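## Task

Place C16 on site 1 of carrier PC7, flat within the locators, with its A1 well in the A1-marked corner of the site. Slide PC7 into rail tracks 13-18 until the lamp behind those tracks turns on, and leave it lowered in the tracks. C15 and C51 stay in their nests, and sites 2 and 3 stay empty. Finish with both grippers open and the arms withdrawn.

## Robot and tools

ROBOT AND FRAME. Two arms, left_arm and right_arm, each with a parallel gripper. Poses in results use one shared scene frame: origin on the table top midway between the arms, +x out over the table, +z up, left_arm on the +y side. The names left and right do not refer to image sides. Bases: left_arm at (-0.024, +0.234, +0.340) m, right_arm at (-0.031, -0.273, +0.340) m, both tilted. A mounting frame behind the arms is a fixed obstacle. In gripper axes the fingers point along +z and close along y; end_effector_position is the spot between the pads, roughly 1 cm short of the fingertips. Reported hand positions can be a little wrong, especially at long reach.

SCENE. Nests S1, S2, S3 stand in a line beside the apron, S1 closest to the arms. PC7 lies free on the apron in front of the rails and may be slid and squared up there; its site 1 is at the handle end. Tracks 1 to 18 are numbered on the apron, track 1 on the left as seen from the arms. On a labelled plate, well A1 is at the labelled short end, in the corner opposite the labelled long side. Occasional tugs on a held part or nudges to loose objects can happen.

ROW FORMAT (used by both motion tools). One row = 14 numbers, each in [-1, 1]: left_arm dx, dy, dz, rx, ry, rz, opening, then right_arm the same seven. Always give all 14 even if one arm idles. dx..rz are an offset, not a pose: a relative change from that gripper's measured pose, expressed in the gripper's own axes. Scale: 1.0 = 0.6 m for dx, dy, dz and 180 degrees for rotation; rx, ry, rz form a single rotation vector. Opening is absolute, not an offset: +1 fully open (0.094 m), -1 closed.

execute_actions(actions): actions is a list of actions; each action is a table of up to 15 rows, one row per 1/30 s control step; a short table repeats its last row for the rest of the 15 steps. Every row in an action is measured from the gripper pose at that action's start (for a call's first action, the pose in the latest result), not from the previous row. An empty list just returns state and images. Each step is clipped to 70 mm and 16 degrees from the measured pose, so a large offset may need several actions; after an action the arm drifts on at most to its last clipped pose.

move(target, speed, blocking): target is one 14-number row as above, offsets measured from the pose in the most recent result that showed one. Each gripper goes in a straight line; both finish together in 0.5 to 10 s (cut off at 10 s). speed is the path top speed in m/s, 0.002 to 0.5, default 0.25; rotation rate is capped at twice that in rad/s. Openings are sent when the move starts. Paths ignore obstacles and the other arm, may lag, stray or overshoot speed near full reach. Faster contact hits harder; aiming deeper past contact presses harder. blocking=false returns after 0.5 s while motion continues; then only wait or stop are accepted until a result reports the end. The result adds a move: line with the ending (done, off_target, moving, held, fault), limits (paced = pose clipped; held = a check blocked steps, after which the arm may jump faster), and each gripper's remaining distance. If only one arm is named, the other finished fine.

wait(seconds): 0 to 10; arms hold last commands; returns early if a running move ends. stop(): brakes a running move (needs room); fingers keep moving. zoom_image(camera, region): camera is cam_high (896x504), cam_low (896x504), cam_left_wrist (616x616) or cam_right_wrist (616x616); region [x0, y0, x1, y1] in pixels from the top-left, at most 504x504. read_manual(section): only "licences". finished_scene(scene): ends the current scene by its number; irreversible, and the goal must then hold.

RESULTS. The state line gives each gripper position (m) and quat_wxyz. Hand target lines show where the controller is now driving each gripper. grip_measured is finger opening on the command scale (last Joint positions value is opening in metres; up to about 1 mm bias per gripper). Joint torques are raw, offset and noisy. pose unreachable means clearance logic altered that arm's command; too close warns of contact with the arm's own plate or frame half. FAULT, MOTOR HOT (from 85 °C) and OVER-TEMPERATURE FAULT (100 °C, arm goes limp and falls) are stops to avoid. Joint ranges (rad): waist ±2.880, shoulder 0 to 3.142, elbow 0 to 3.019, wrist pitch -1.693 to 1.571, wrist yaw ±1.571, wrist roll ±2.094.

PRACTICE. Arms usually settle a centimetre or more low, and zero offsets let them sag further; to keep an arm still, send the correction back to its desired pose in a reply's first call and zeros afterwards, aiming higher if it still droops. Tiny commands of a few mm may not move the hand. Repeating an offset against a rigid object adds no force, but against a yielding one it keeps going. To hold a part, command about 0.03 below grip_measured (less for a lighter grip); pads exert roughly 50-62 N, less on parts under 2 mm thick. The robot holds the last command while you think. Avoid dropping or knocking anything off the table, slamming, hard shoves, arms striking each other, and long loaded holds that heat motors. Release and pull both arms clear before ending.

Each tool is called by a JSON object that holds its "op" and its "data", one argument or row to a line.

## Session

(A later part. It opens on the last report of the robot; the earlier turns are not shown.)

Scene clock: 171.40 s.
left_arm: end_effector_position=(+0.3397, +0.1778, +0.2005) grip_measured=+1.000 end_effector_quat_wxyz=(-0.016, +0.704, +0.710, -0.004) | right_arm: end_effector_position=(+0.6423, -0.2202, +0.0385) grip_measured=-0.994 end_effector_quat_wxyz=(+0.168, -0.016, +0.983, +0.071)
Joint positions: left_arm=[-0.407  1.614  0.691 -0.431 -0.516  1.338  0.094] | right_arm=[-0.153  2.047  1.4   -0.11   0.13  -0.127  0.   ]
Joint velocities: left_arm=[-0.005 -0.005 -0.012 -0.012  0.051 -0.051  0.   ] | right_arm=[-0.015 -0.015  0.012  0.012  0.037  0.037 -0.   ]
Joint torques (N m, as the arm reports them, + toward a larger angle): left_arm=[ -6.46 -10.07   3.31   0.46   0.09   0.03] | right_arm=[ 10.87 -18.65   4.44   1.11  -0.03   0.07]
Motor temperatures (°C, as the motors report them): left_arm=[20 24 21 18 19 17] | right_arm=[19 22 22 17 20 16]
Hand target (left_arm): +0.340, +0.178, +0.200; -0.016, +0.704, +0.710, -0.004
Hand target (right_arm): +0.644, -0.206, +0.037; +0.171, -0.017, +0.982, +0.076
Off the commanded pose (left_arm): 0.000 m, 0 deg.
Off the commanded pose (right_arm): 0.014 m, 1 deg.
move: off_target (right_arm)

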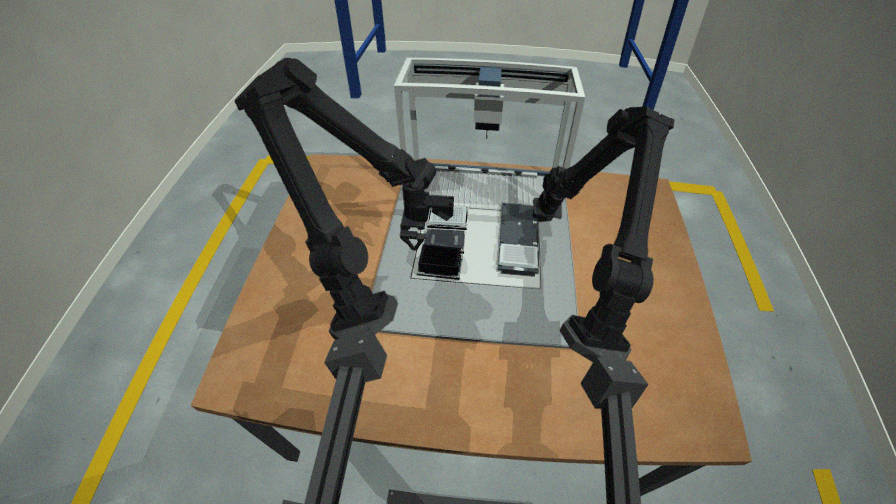

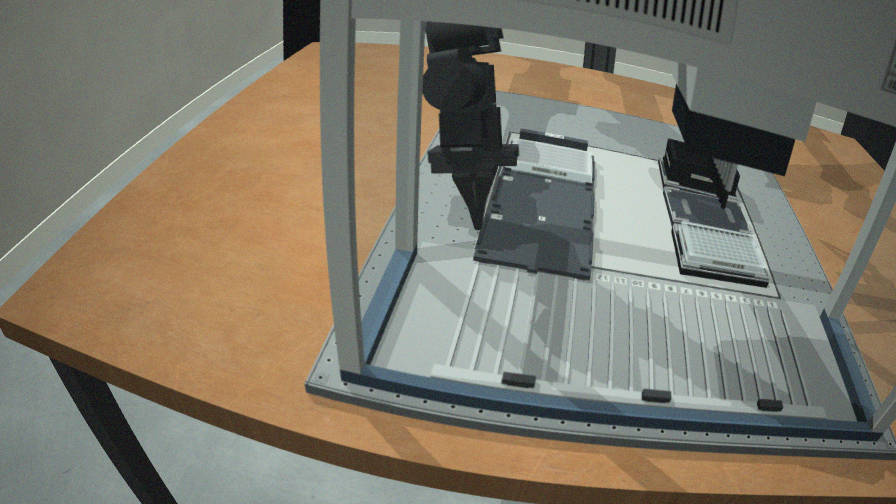

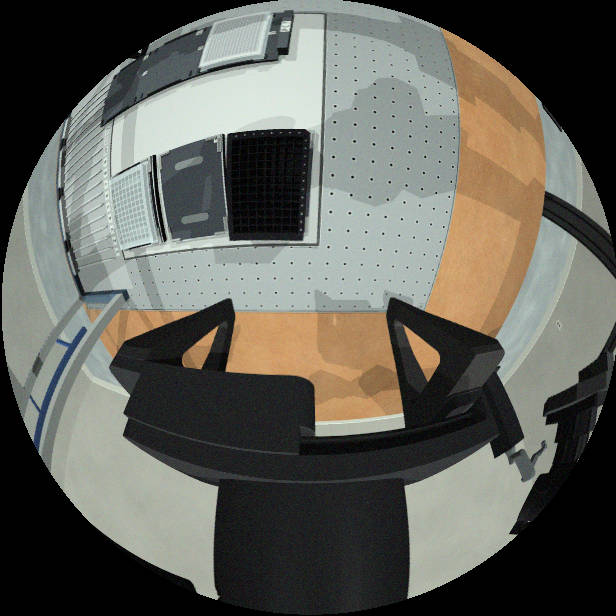

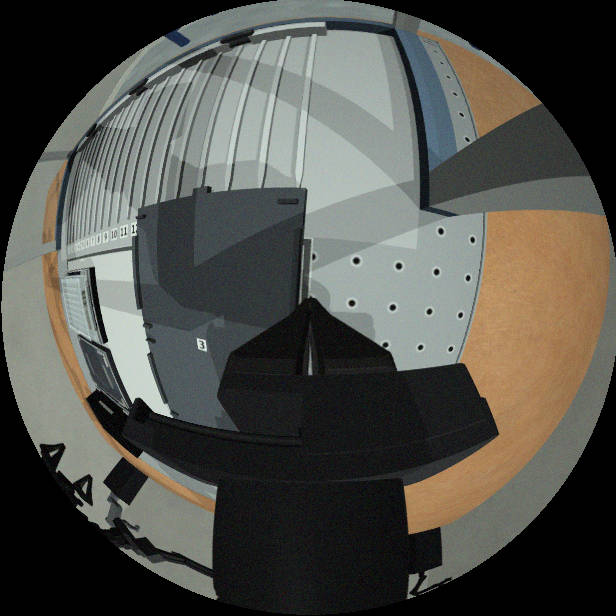

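Lower ~1 cm first, then push.

{"op": "move", "data": {
  "target": [0,0,0,0,0,0,1,0.012,-0.012,0.034,0,0,0,-1],
  "speed": 0.02
}}

{"op": "move", "data": {
  "target": [0,0,0,0,0,0,1,0,0.045,0.008,0,0,0,-1],
  "speed": 0.015
}}

{"op": "zoom_image", "data": {
  "camera": "cam_low",
  "region": [440,110,660,330]
}}

Scene clock: 175.07 s.
left_arm: end_effector_position=(+0.3397, +0.1778, +0.2005) grip_measured=+1.000 end_effector_quat_wxyz=(-0.016, +0.704, +0.710, -0.004) | right_arm: end_effector_position=(+0.6443, -0.2178, +0.0373) grip_measured=-0.994 end_effector_quat_wxyz=(+0.172, -0.016, +0.982, +0.076)
Joint positions: left_arm=[-0.407  1.614  0.691 -0.431 -0.516  1.338  0.094] | right_arm=[-0.153  2.053  1.404 -0.101  0.118 -0.128  0.   ]
Joint velocities: left_arm=[-0.015  0.005 -0.007  0.012  0.007 -0.037  0.   ] | right_arm=[-0.005 -0.005 -0.012  0.002 -0.007  0.066  0.   ]
Joint torques (N m, as the arm reports them, + toward a larger angle): left_arm=[ -6.47 -10.11   3.3    0.46   0.09   0.03] | right_arm=[  6.7  -16.52   5.13   1.41  -0.15  -0.05]
Motor temperatures (°C, as the motors report them): left_arm=[20 24 21 18 19 17] | right_arm=[19 22 22 17 20 16]
Hand target (left_arm): +0.340, +0.178, +0.200; -0.016, +0.704, +0.710, -0.004
Hand target (right_arm): +0.641, -0.224, +0.017; +0.168, -0.016, +0.983, +0.071
Off the commanded pose (left_arm): 0.000 m, 0 deg.
Off the commanded pose (right_arm): 0.022 m, 1 deg.
move: off_target (right_arm)

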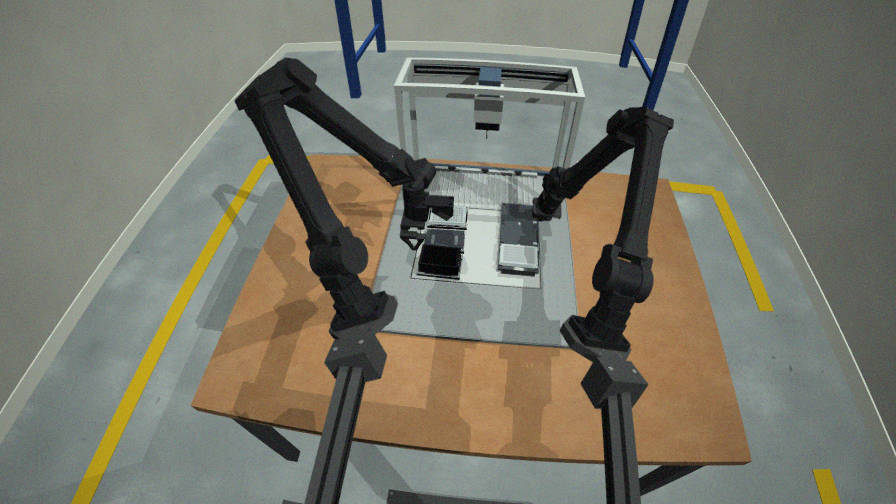

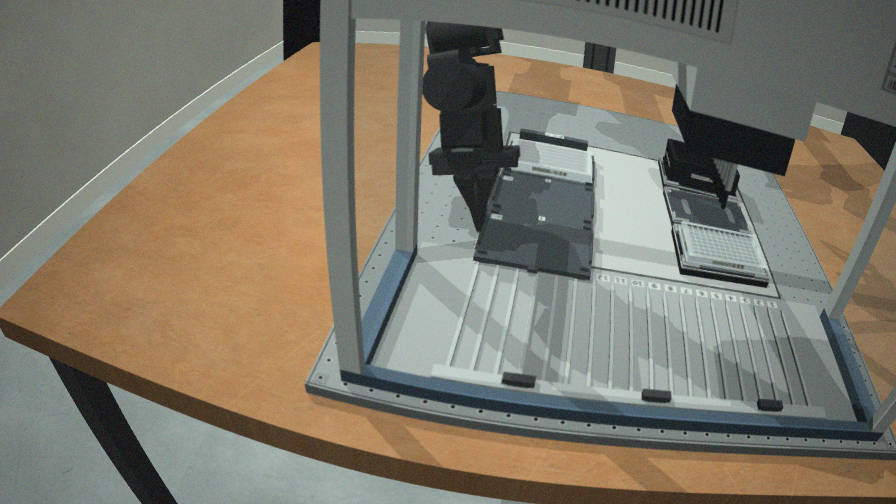

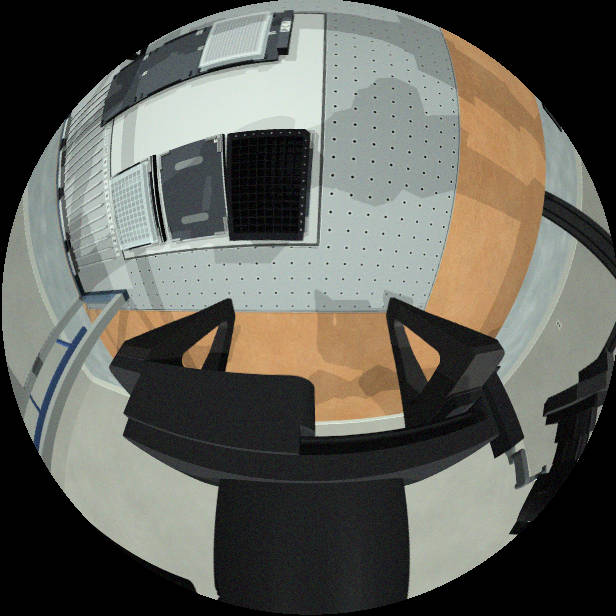

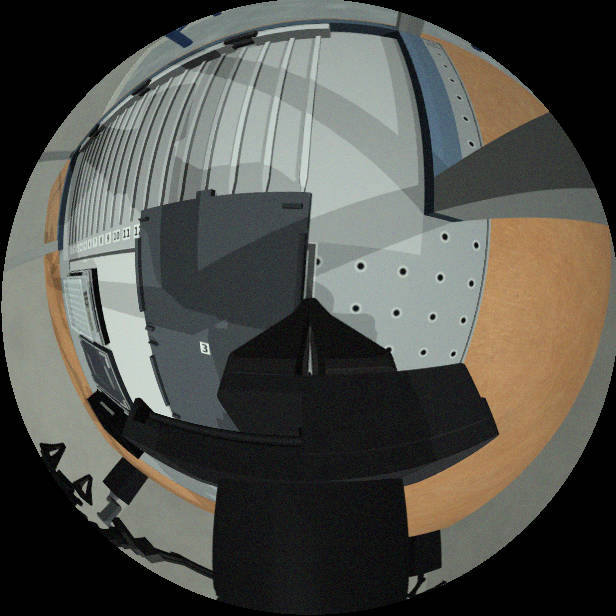

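Scene clock: 177.13 s.
left_arm: end_effector_position=(+0.3397, +0.1778, +0.2005) grip_measured=+1.000 end_effector_quat_wxyz=(-0.016, +0.704, +0.710, -0.004) | right_arm: end_effector_position=(+0.6444, -0.2171, +0.0385) grip_measured=-0.994 end_effector_quat_wxyz=(+0.171, -0.007, +0.983, +0.064)
Joint positions: left_arm=[-0.407  1.614  0.691 -0.431 -0.516  1.338  0.094] | right_arm=[-0.144  2.052  1.404 -0.101  0.152 -0.109  0.   ]
Joint velocities: left_arm=[-0.005 -0.015  0.002 -0.007 -0.051 -0.022  0.   ] | right_arm=[-0.005 -0.005  0.002 -0.002 -0.051  0.007  0.   ]
Joint torques (N m, as the arm reports them, + toward a larger angle): left_arm=[ -6.48 -10.09   3.31   0.45   0.09   0.04] | right_arm=[ 11.37 -18.52   4.39   1.08  -0.21   0.06]
Motor temperatures (°C, as the motors report them): left_arm=[20 24 21 18 19 17] | right_arm=[19 22 22 17 20 16]
Hand target (left_arm): +0.340, +0.178, +0.200; -0.016, +0.704, +0.710, -0.004
Hand target (right_arm): +0.644, -0.191, +0.038; +0.172, -0.016, +0.982, +0.076
Off the commanded pose (left_arm): 0.000 m, 0 deg.
Off the commanded pose (right_arm): 0.027 m, 2 deg.
move: off_target (right_arm)

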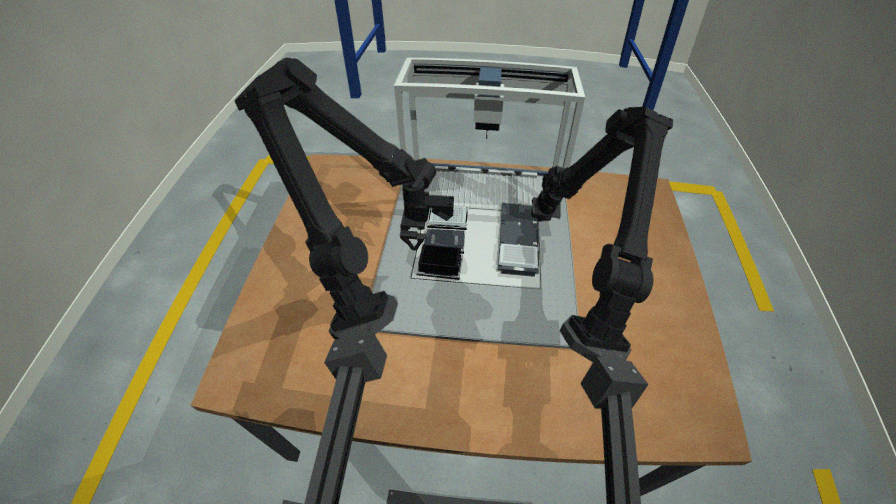

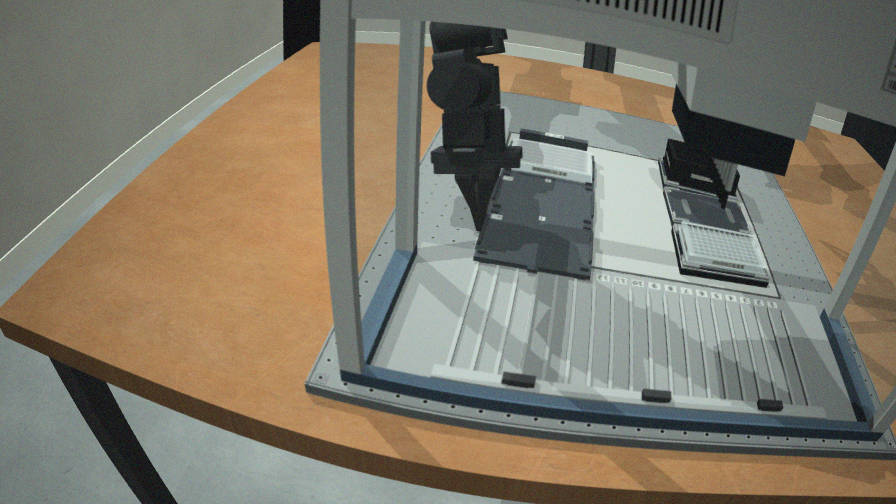

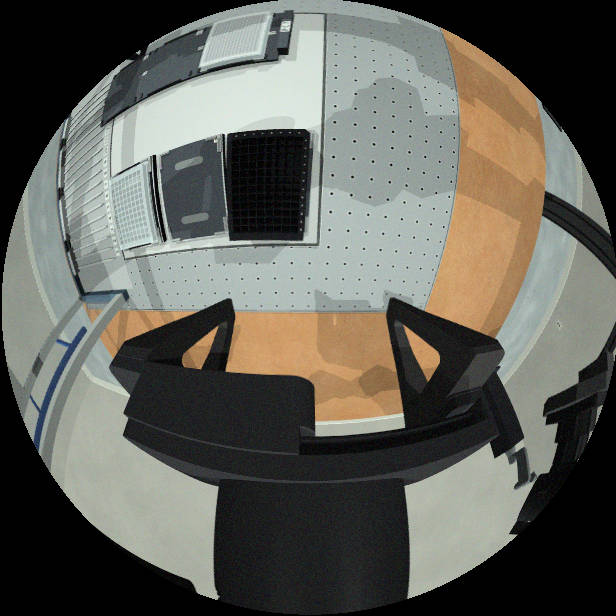

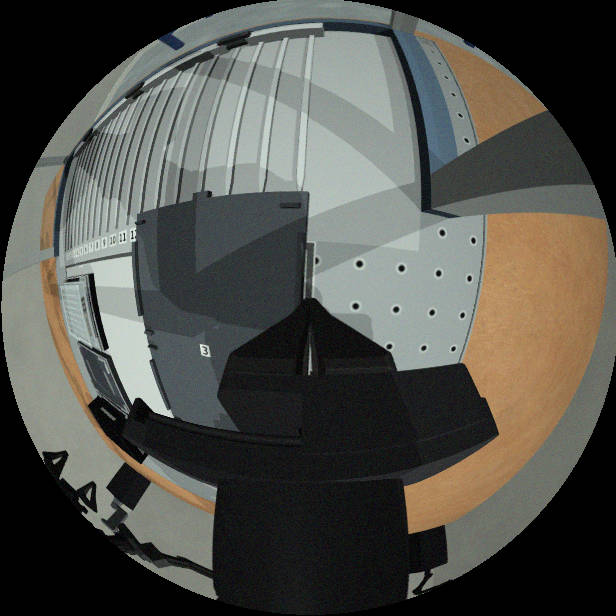

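Region (440, 110, 660, 330) of cam_low's 896x504 image, scaled by 2.291, with more detail than that image has.

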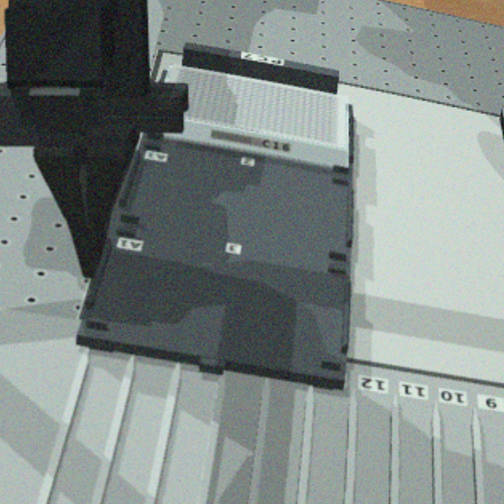

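In contact; push harder.

{"op": "move", "data": {
  "target": [0,0,0,0,0,0,1,0,0.06,0.008,-0.005,0,0,-1],
  "speed": 0.02
}}

{"op": "zoom_image", "data": {
  "camera": "cam_low",
  "region": [440,110,660,330]
}}

Scene clock: 181.73 s.
left_arm: end_effector_position=(+0.3397, +0.1778, +0.2005) grip_measured=+1.000 end_effector_quat_wxyz=(-0.016, +0.704, +0.710, -0.004) | right_arm: end_effector_position=(+0.6440, -0.2168, +0.0389) grip_measured=-0.994 end_effector_quat_wxyz=(+0.169, +0.004, +0.984, +0.053)
Joint positions: left_arm=[-0.407  1.614  0.691 -0.431 -0.516  1.338  0.094] | right_arm=[-0.136  2.053  1.404 -0.101  0.183 -0.085  0.   ]
Joint velocities: left_arm=[-0.015 -0.005 -0.007 -0.022  0.007  0.022  0.   ] | right_arm=[ 0.005 -0.005 -0.002 -0.002  0.007  0.037  0.   ]
Joint torques (N m, as the arm reports them, + toward a larger angle): left_arm=[ -6.44 -10.07   3.3    0.45   0.09   0.03] | right_arm=[ 12.67 -18.24   4.56   0.85  -0.38   0.11]
Motor temperatures (°C, as the motors report them): left_arm=[20 24 21 18 19 17] | right_arm=[20 23 22 17 20 16]
Hand target (left_arm): +0.340, +0.178, +0.200; -0.016, +0.704, +0.710, -0.004
Hand target (right_arm): +0.643, -0.181, +0.040; +0.170, -0.008, +0.983, +0.072
Off the commanded pose (left_arm): 0.000 m, 0 deg.
Off the commanded pose (right_arm): 0.036 m, 3 deg.
move: off_target (right_arm)

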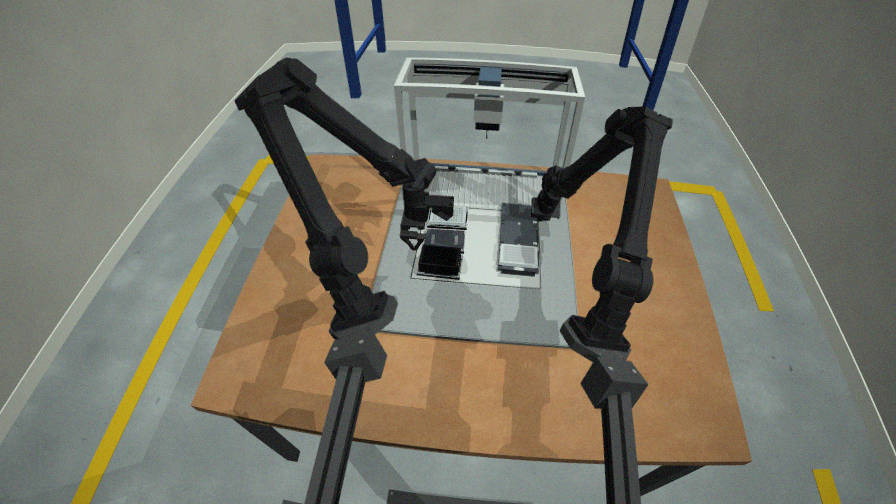

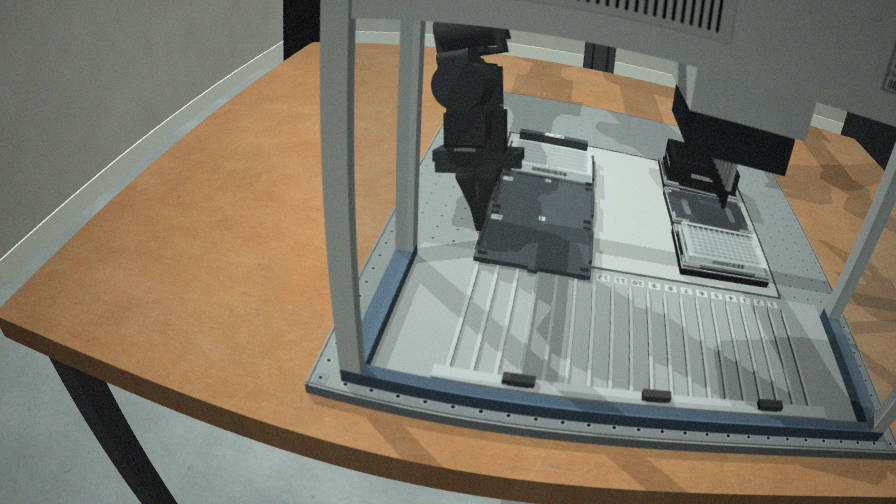

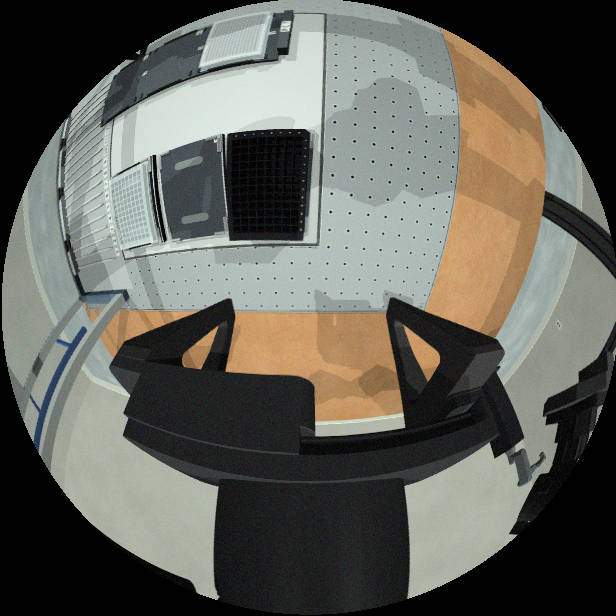

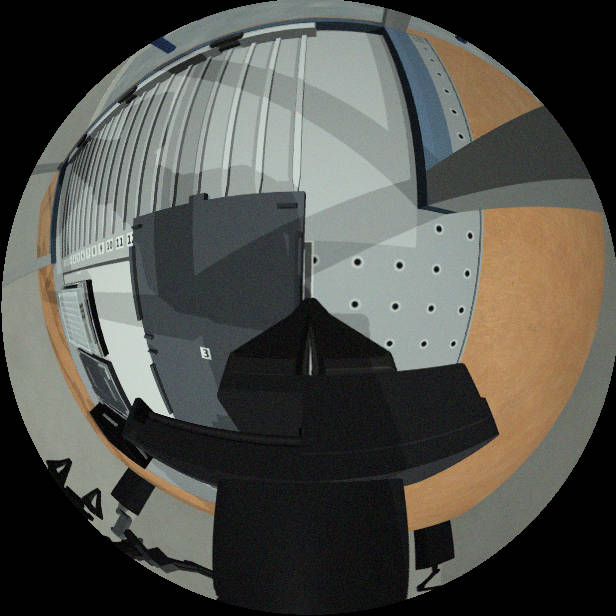

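Region (440, 110, 660, 330) of cam_low's 896x504 image, scaled by 2.291, with more detail than that image has.

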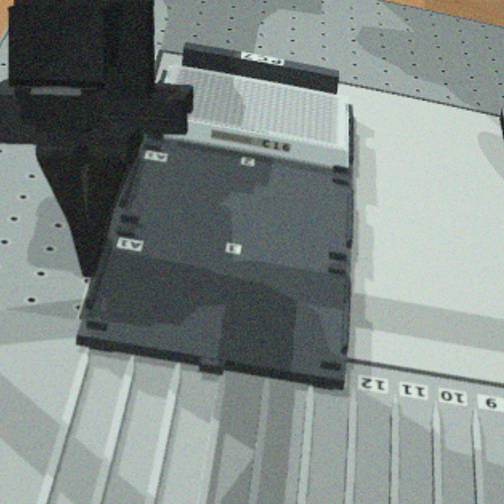

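{"op": "move", "data": {
  "target": [0,0,0,0,0,0,1,0,0.085,0.0,-0.035,0,0,-1],
  "speed": 0.02
}}

{"op": "zoom_image", "data": {
  "camera": "cam_low",
  "region": [440,200,620,320]
}}

Scene clock: 187.30 s.
left_arm: end_effector_position=(+0.3397, +0.1778, +0.2005) grip_measured=+1.000 end_effector_quat_wxyz=(-0.016, +0.704, +0.710, -0.004) | right_arm: end_effector_position=(+0.6446, -0.2045, +0.0412) grip_measured=-0.995 end_effector_quat_wxyz=(+0.171, +0.009, +0.982, +0.085)
Joint positions: left_arm=[-0.407  1.614  0.691 -0.431 -0.516  1.338  0.094] | right_arm=[-0.133  2.053  1.404 -0.101  0.125 -0.062  0.   ]
Joint velocities: left_arm=[-0.005 -0.005  0.002  0.012 -0.022 -0.007  0.   ] | right_arm=[-0.005 -0.005 -0.012 -0.002 -0.051 -0.007 -0.001]
Joint torques (N m, as the arm reports them, + toward a larger angle): left_arm=[ -6.46 -10.13   3.3    0.46   0.09   0.03] | right_arm=[ 12.86 -18.88   4.49   0.56  -0.62   0.1 ]
Motor temperatures (°C, as the motors report them): left_arm=[20 24 21 18 19 17] | right_arm=[20 23 22 17 21 17]
Hand target (left_arm): +0.340, +0.178, +0.200; -0.016, +0.704, +0.710, -0.004
Hand target (right_arm): +0.642, -0.167, +0.045; +0.169, -0.005, +0.980, +0.107
Off the commanded pose (left_arm): 0.000 m, 0 deg.
Off the commanded pose (right_arm): 0.039 m, 3 deg.
move: off_target (right_arm)

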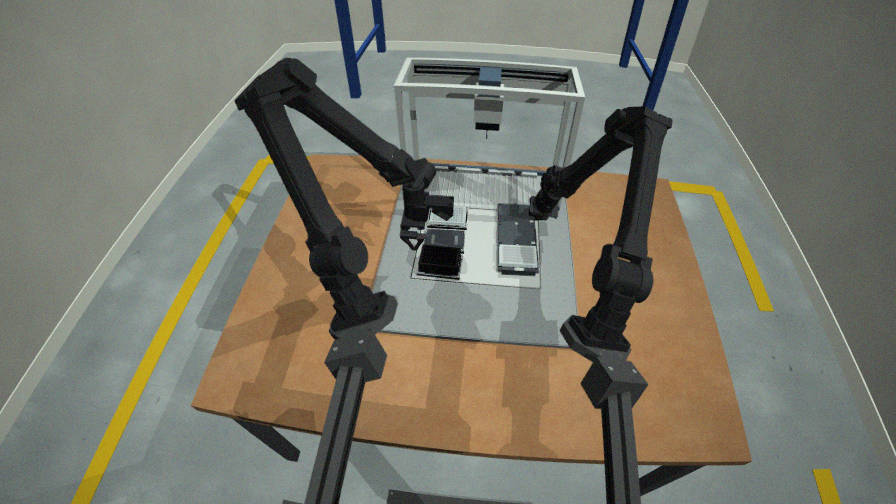

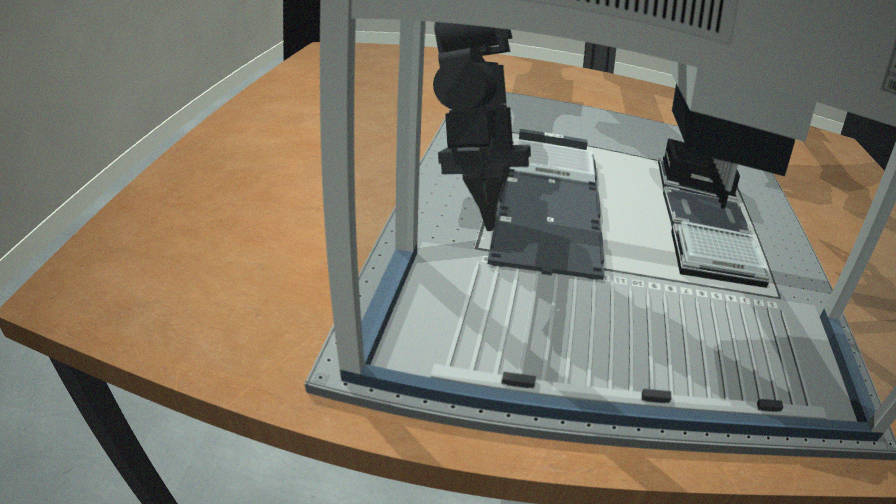

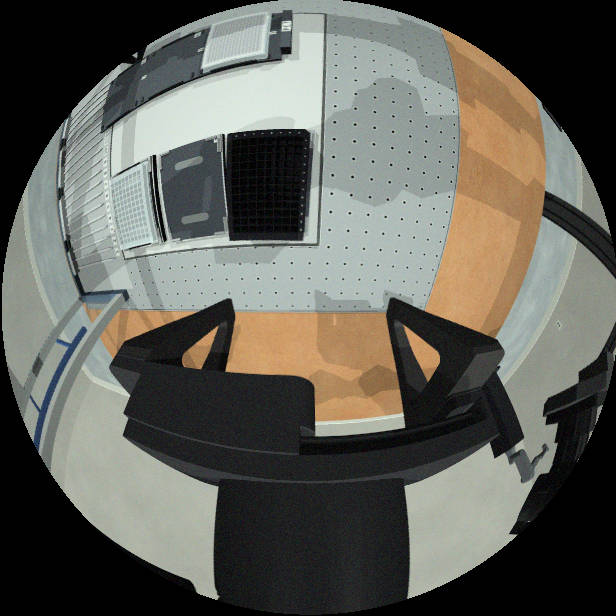

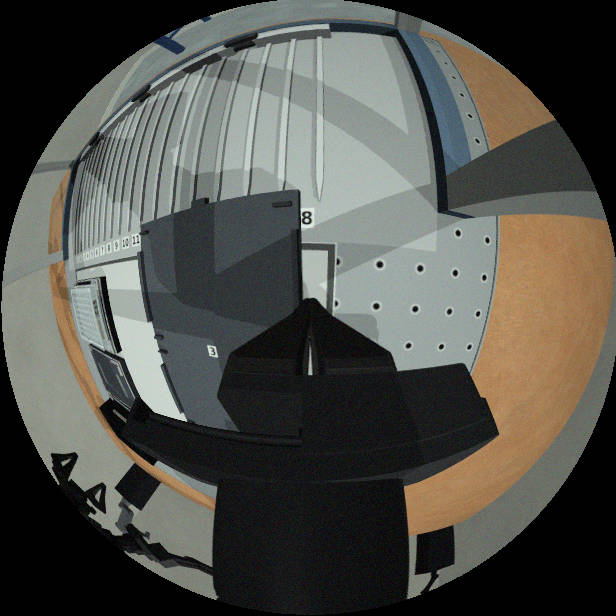

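Region (440, 200, 620, 320) of cam_low's 896x504 image, scaled by 2.800, with more detail than that image has.

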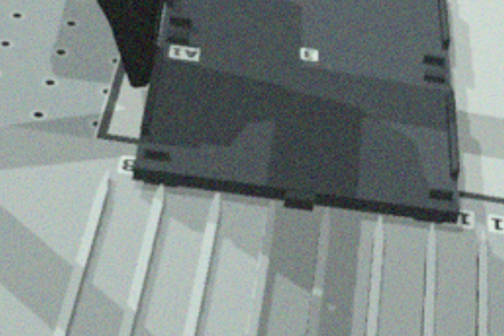

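{"op": "move", "data": {
  "target": [-0.33,0.48,0.17,0,-0.12,0,-1,0,-0.03,0,0,0,0,-1],
  "speed": 0.2
}}

Scene clock: 192.87 s.
left_arm: end_effector_position=(+0.6195, -0.0139, +0.0873) grip_measured=-0.986 end_effector_quat_wxyz=(+0.116, +0.688, +0.703, -0.135) | right_arm: end_effector_position=(+0.6445, -0.2103, +0.0391) grip_measured=-0.995 end_effector_quat_wxyz=(+0.171, +0.007, +0.981, +0.089)
Joint positions: left_arm=[-0.407  2.358  1.768 -0.678 -0.15   1.359  0.001] | right_arm=[-0.145  2.053  1.404 -0.101  0.106 -0.072  0.   ]
Joint velocities: left_arm=[ 0.005 -0.015  0.007  0.007 -0.051 -0.037  0.   ] | right_arm=[-0.005 -0.005 -0.012  0.007  0.051 -0.022  0.   ]
Joint torques (N m, as the arm reports them, + toward a larger angle): left_arm=[-13.07 -19.42   8.02   0.09   0.49   0.16] | right_arm=[  6.98 -20.41   3.76   0.78  -0.2   -0.07]
Motor temperatures (°C, as the motors report them): left_arm=[20 24 21 18 19 17] | right_arm=[20 23 22 17 21 17]
Hand target (left_arm): +0.628, -0.012, +0.088; +0.120, +0.691, +0.700, -0.134
Hand target (right_arm): +0.645, -0.222, +0.038; +0.171, +0.009, +0.982, +0.084
Off the commanded pose (left_arm): 0.007 m, 0 deg.
Off the commanded pose (right_arm): 0.012 m, 1 deg.
move: off_target (right_arm)

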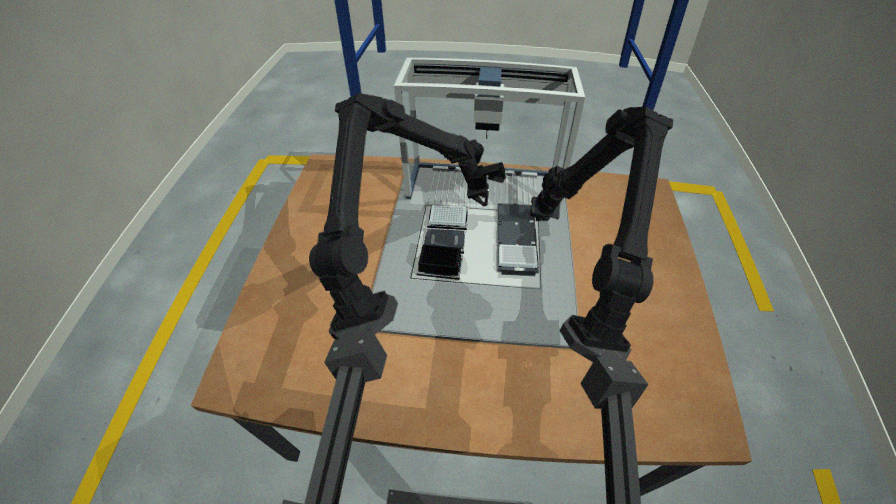

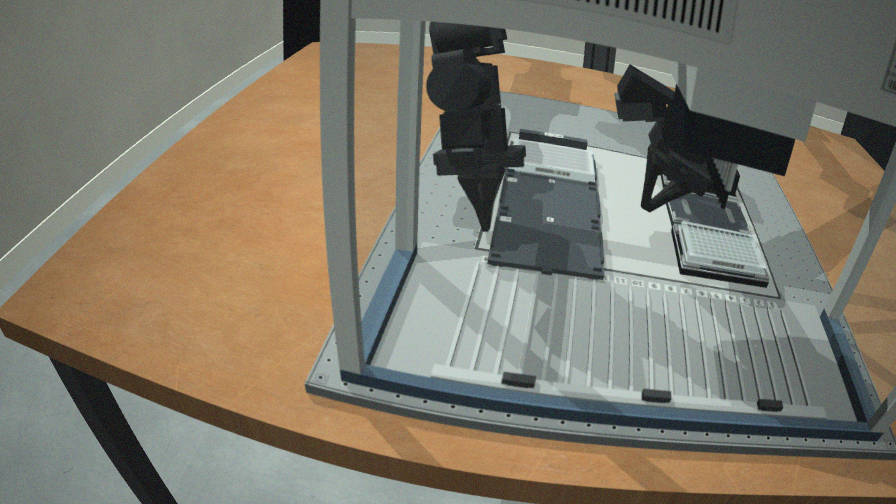

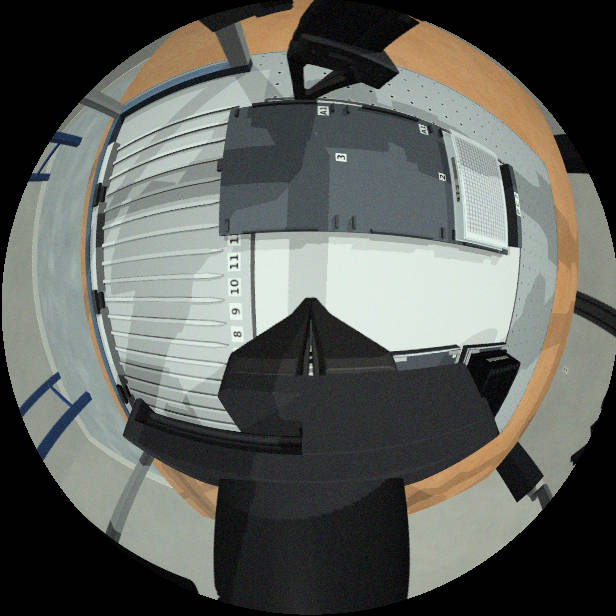

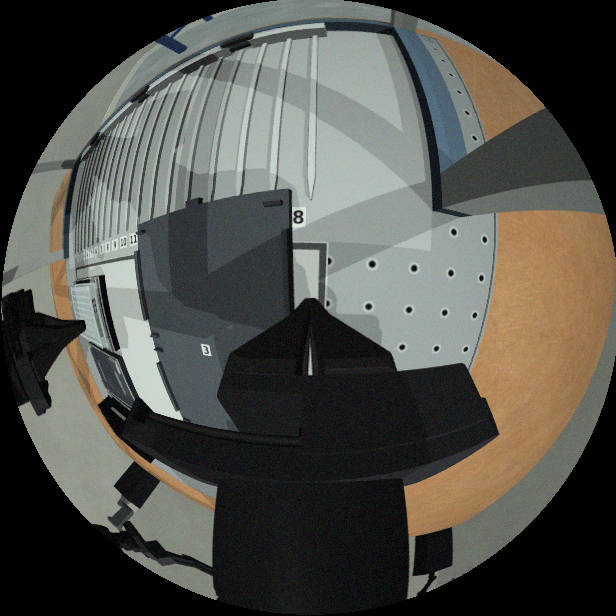

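{"op": "move", "data": {
  "target": [-0.012,0.02,0.115,0,0,0,-1,0,0,0,0,0,0,-1],
  "speed": 0.08
}}

{"op": "move", "data": {
  "target": [-0.063,0.01,0.026,0,0,0,-1,0,0,0,0,0,0,-1],
  "speed": 0.02
}}

{"op": "zoom_image", "data": {
  "camera": "cam_low",
  "region": [440,200,620,320]
}}

Scene clock: 198.37 s.
left_arm: end_effector_position=(+0.6155, -0.0473, +0.0267) grip_measured=-0.986 end_effector_quat_wxyz=(+0.106, +0.692, +0.700, -0.142) | right_arm: end_effector_position=(+0.6445, -0.2103, +0.0391) grip_measured=-0.995 end_effector_quat_wxyz=(+0.171, +0.007, +0.981, +0.089)
Joint positions: left_arm=[-0.407  2.526  1.909 -0.678 -0.15   1.359  0.001] | right_arm=[-0.145  2.053  1.404 -0.101  0.106 -0.072  0.   ]
Joint velocities: left_arm=[ 0.015 -0.005  0.022  0.002 -0.037  0.037 -0.   ] | right_arm=[ 0.005 -0.005 -0.002  0.007 -0.022 -0.095  0.   ]
Joint torques (N m, as the arm reports them, + toward a larger angle): left_arm=[-13.28 -19.99   7.95   0.75   0.44   0.11] | right_arm=[  8.31 -19.99   3.89   0.78  -0.12   0.01]
Motor temperatures (°C, as the motors report them): left_arm=[20 25 22 18 19 17] | right_arm=[20 24 22 17 21 17]
Hand target (left_arm): +0.630, -0.044, +0.025; +0.116, +0.688, +0.703, -0.135
Hand target (right_arm): +0.644, -0.210, +0.039; +0.171, +0.007, +0.981, +0.089
Off the commanded pose (left_arm): 0.015 m, 2 deg.
Off the commanded pose (right_arm): 0.000 m, 0 deg.
move: off_target (left_arm)

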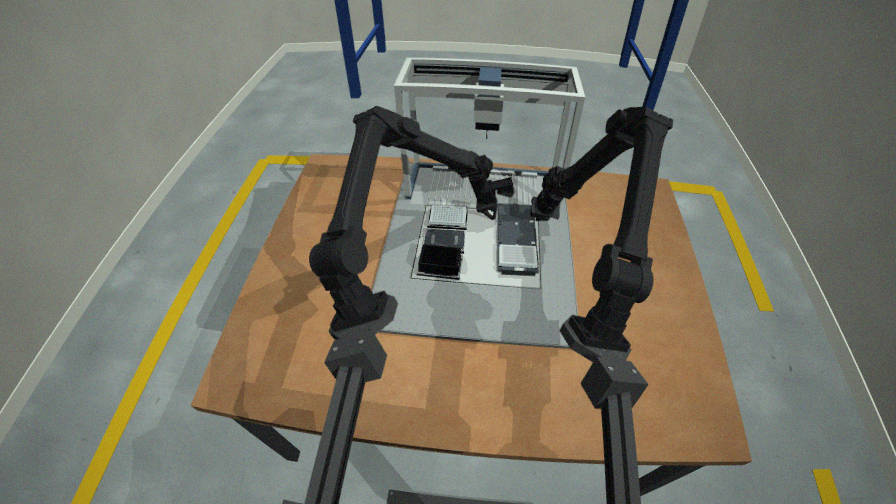

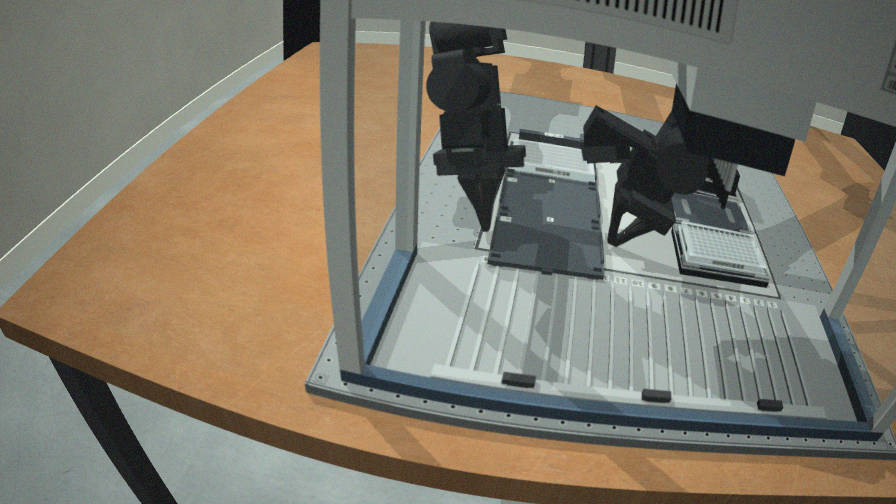

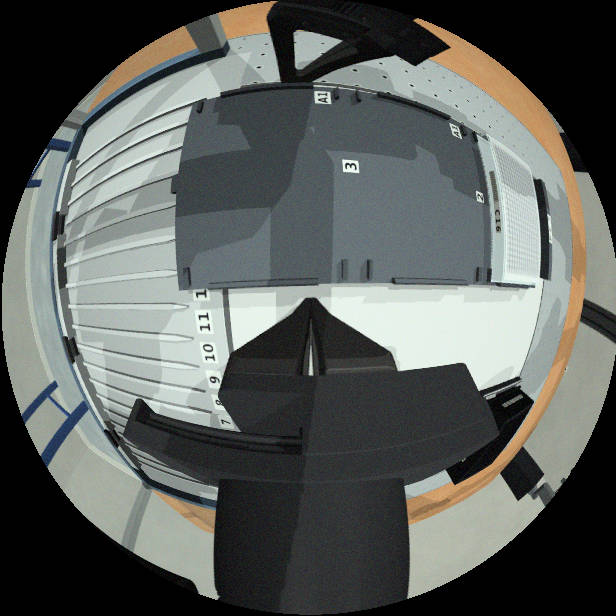

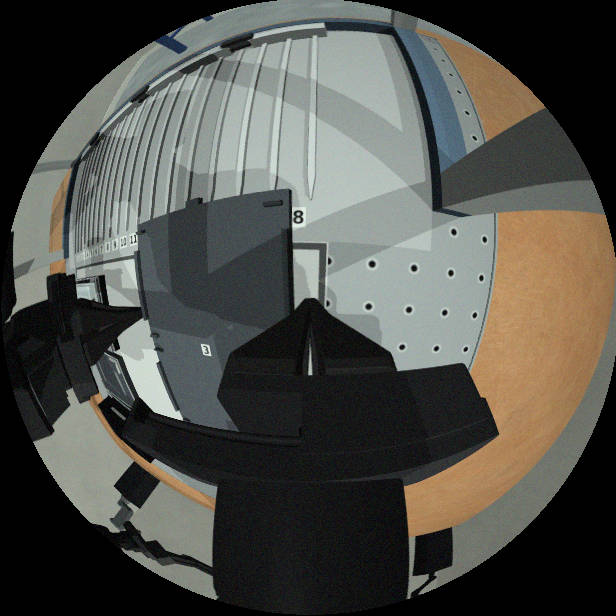

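Scene clock: 200.70 s.
left_arm: end_effector_position=(+0.6299, -0.0571, +0.0255) grip_measured=-0.986 end_effector_quat_wxyz=(+0.104, +0.685, +0.708, -0.135) | right_arm: end_effector_position=(+0.6445, -0.2103, +0.0391) grip_measured=-0.995 end_effector_quat_wxyz=(+0.171, +0.007, +0.981, +0.089)
Joint positions: left_arm=[-0.417  2.566  1.99  -0.712 -0.168  1.331  0.001] | right_arm=[-0.145  2.053  1.404 -0.101  0.106 -0.072  0.   ]
Joint velocities: left_arm=[-0.005 -0.015 -0.007  0.002 -0.095  0.007  0.002] | right_arm=[-0.005  0.015  0.002  0.002 -0.022 -0.022 -0.001]
Joint torques (N m, as the arm reports them, + toward a larger angle): left_arm=[-17.53 -18.44   8.25   0.32   0.52  -0.1 ] | right_arm=[  8.2  -20.     3.84   0.75  -0.12   0.01]
Motor temperatures (°C, as the motors report them): left_arm=[20 25 22 18 19 17] | right_arm=[20 24 22 17 21 17]
Hand target (left_arm): +0.621, -0.087, +0.025; +0.106, +0.692, +0.700, -0.141
Hand target (right_arm): +0.644, -0.210, +0.039; +0.171, +0.007, +0.981, +0.089
Off the commanded pose (left_arm): 0.032 m, 1 deg.
Off the commanded pose (right_arm): 0.000 m, 0 deg.
move: off_target (left_arm)

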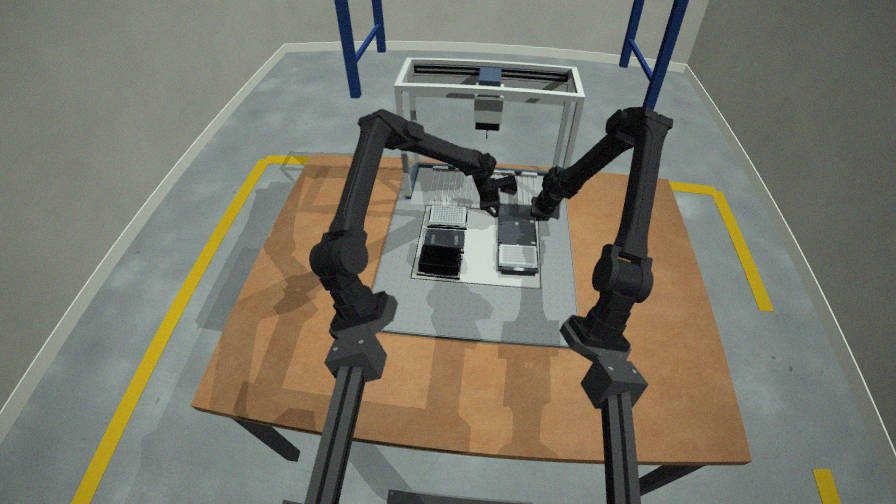

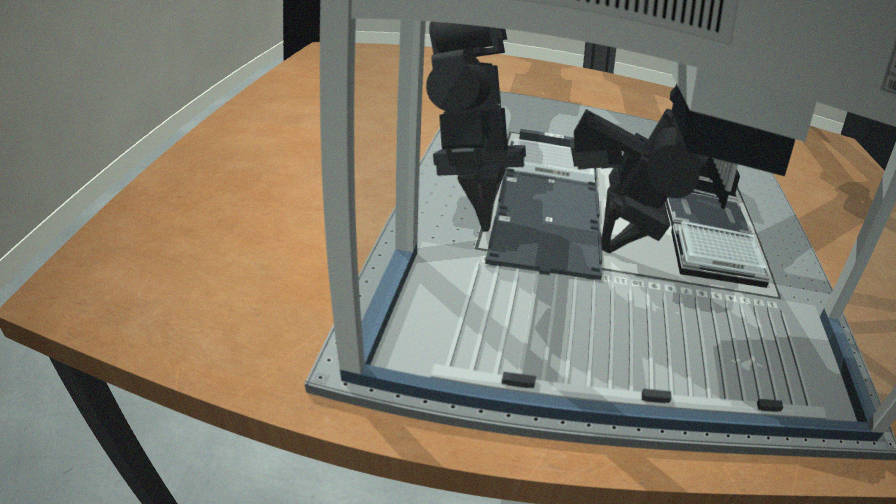

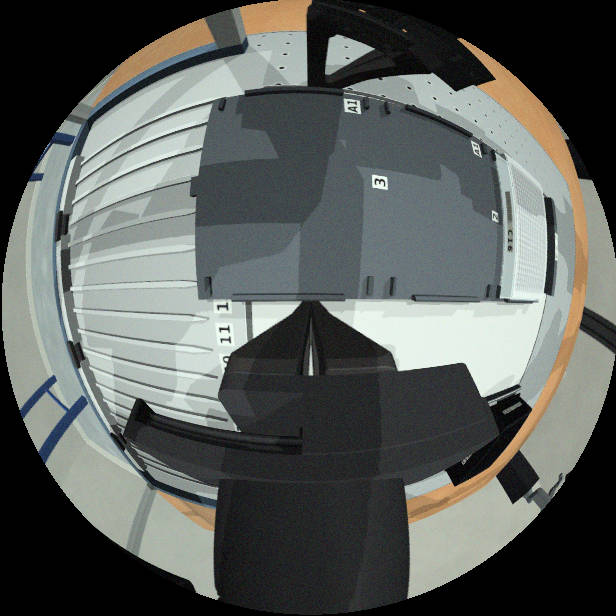

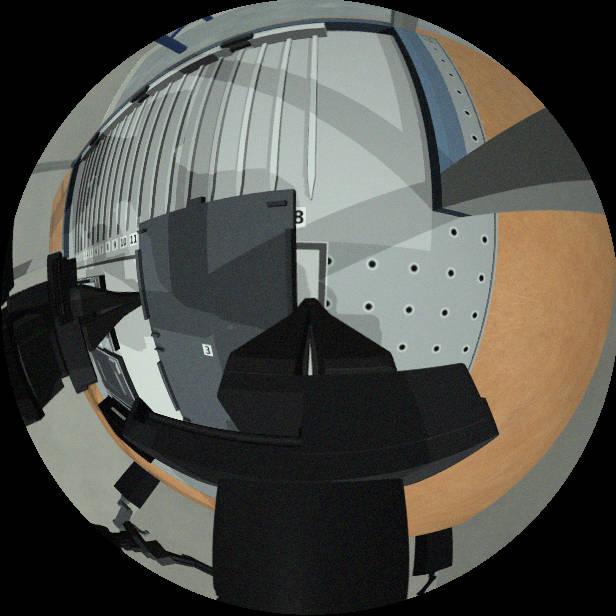

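Region (440, 200, 620, 320) of cam_low's 896x504 image, scaled by 2.800, with more detail than that image has.

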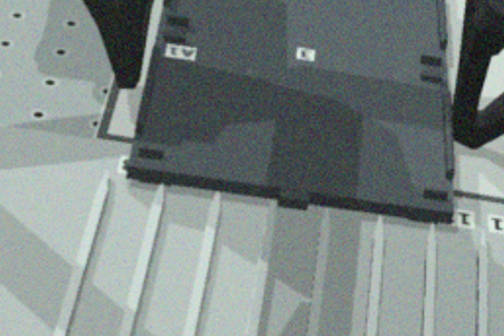

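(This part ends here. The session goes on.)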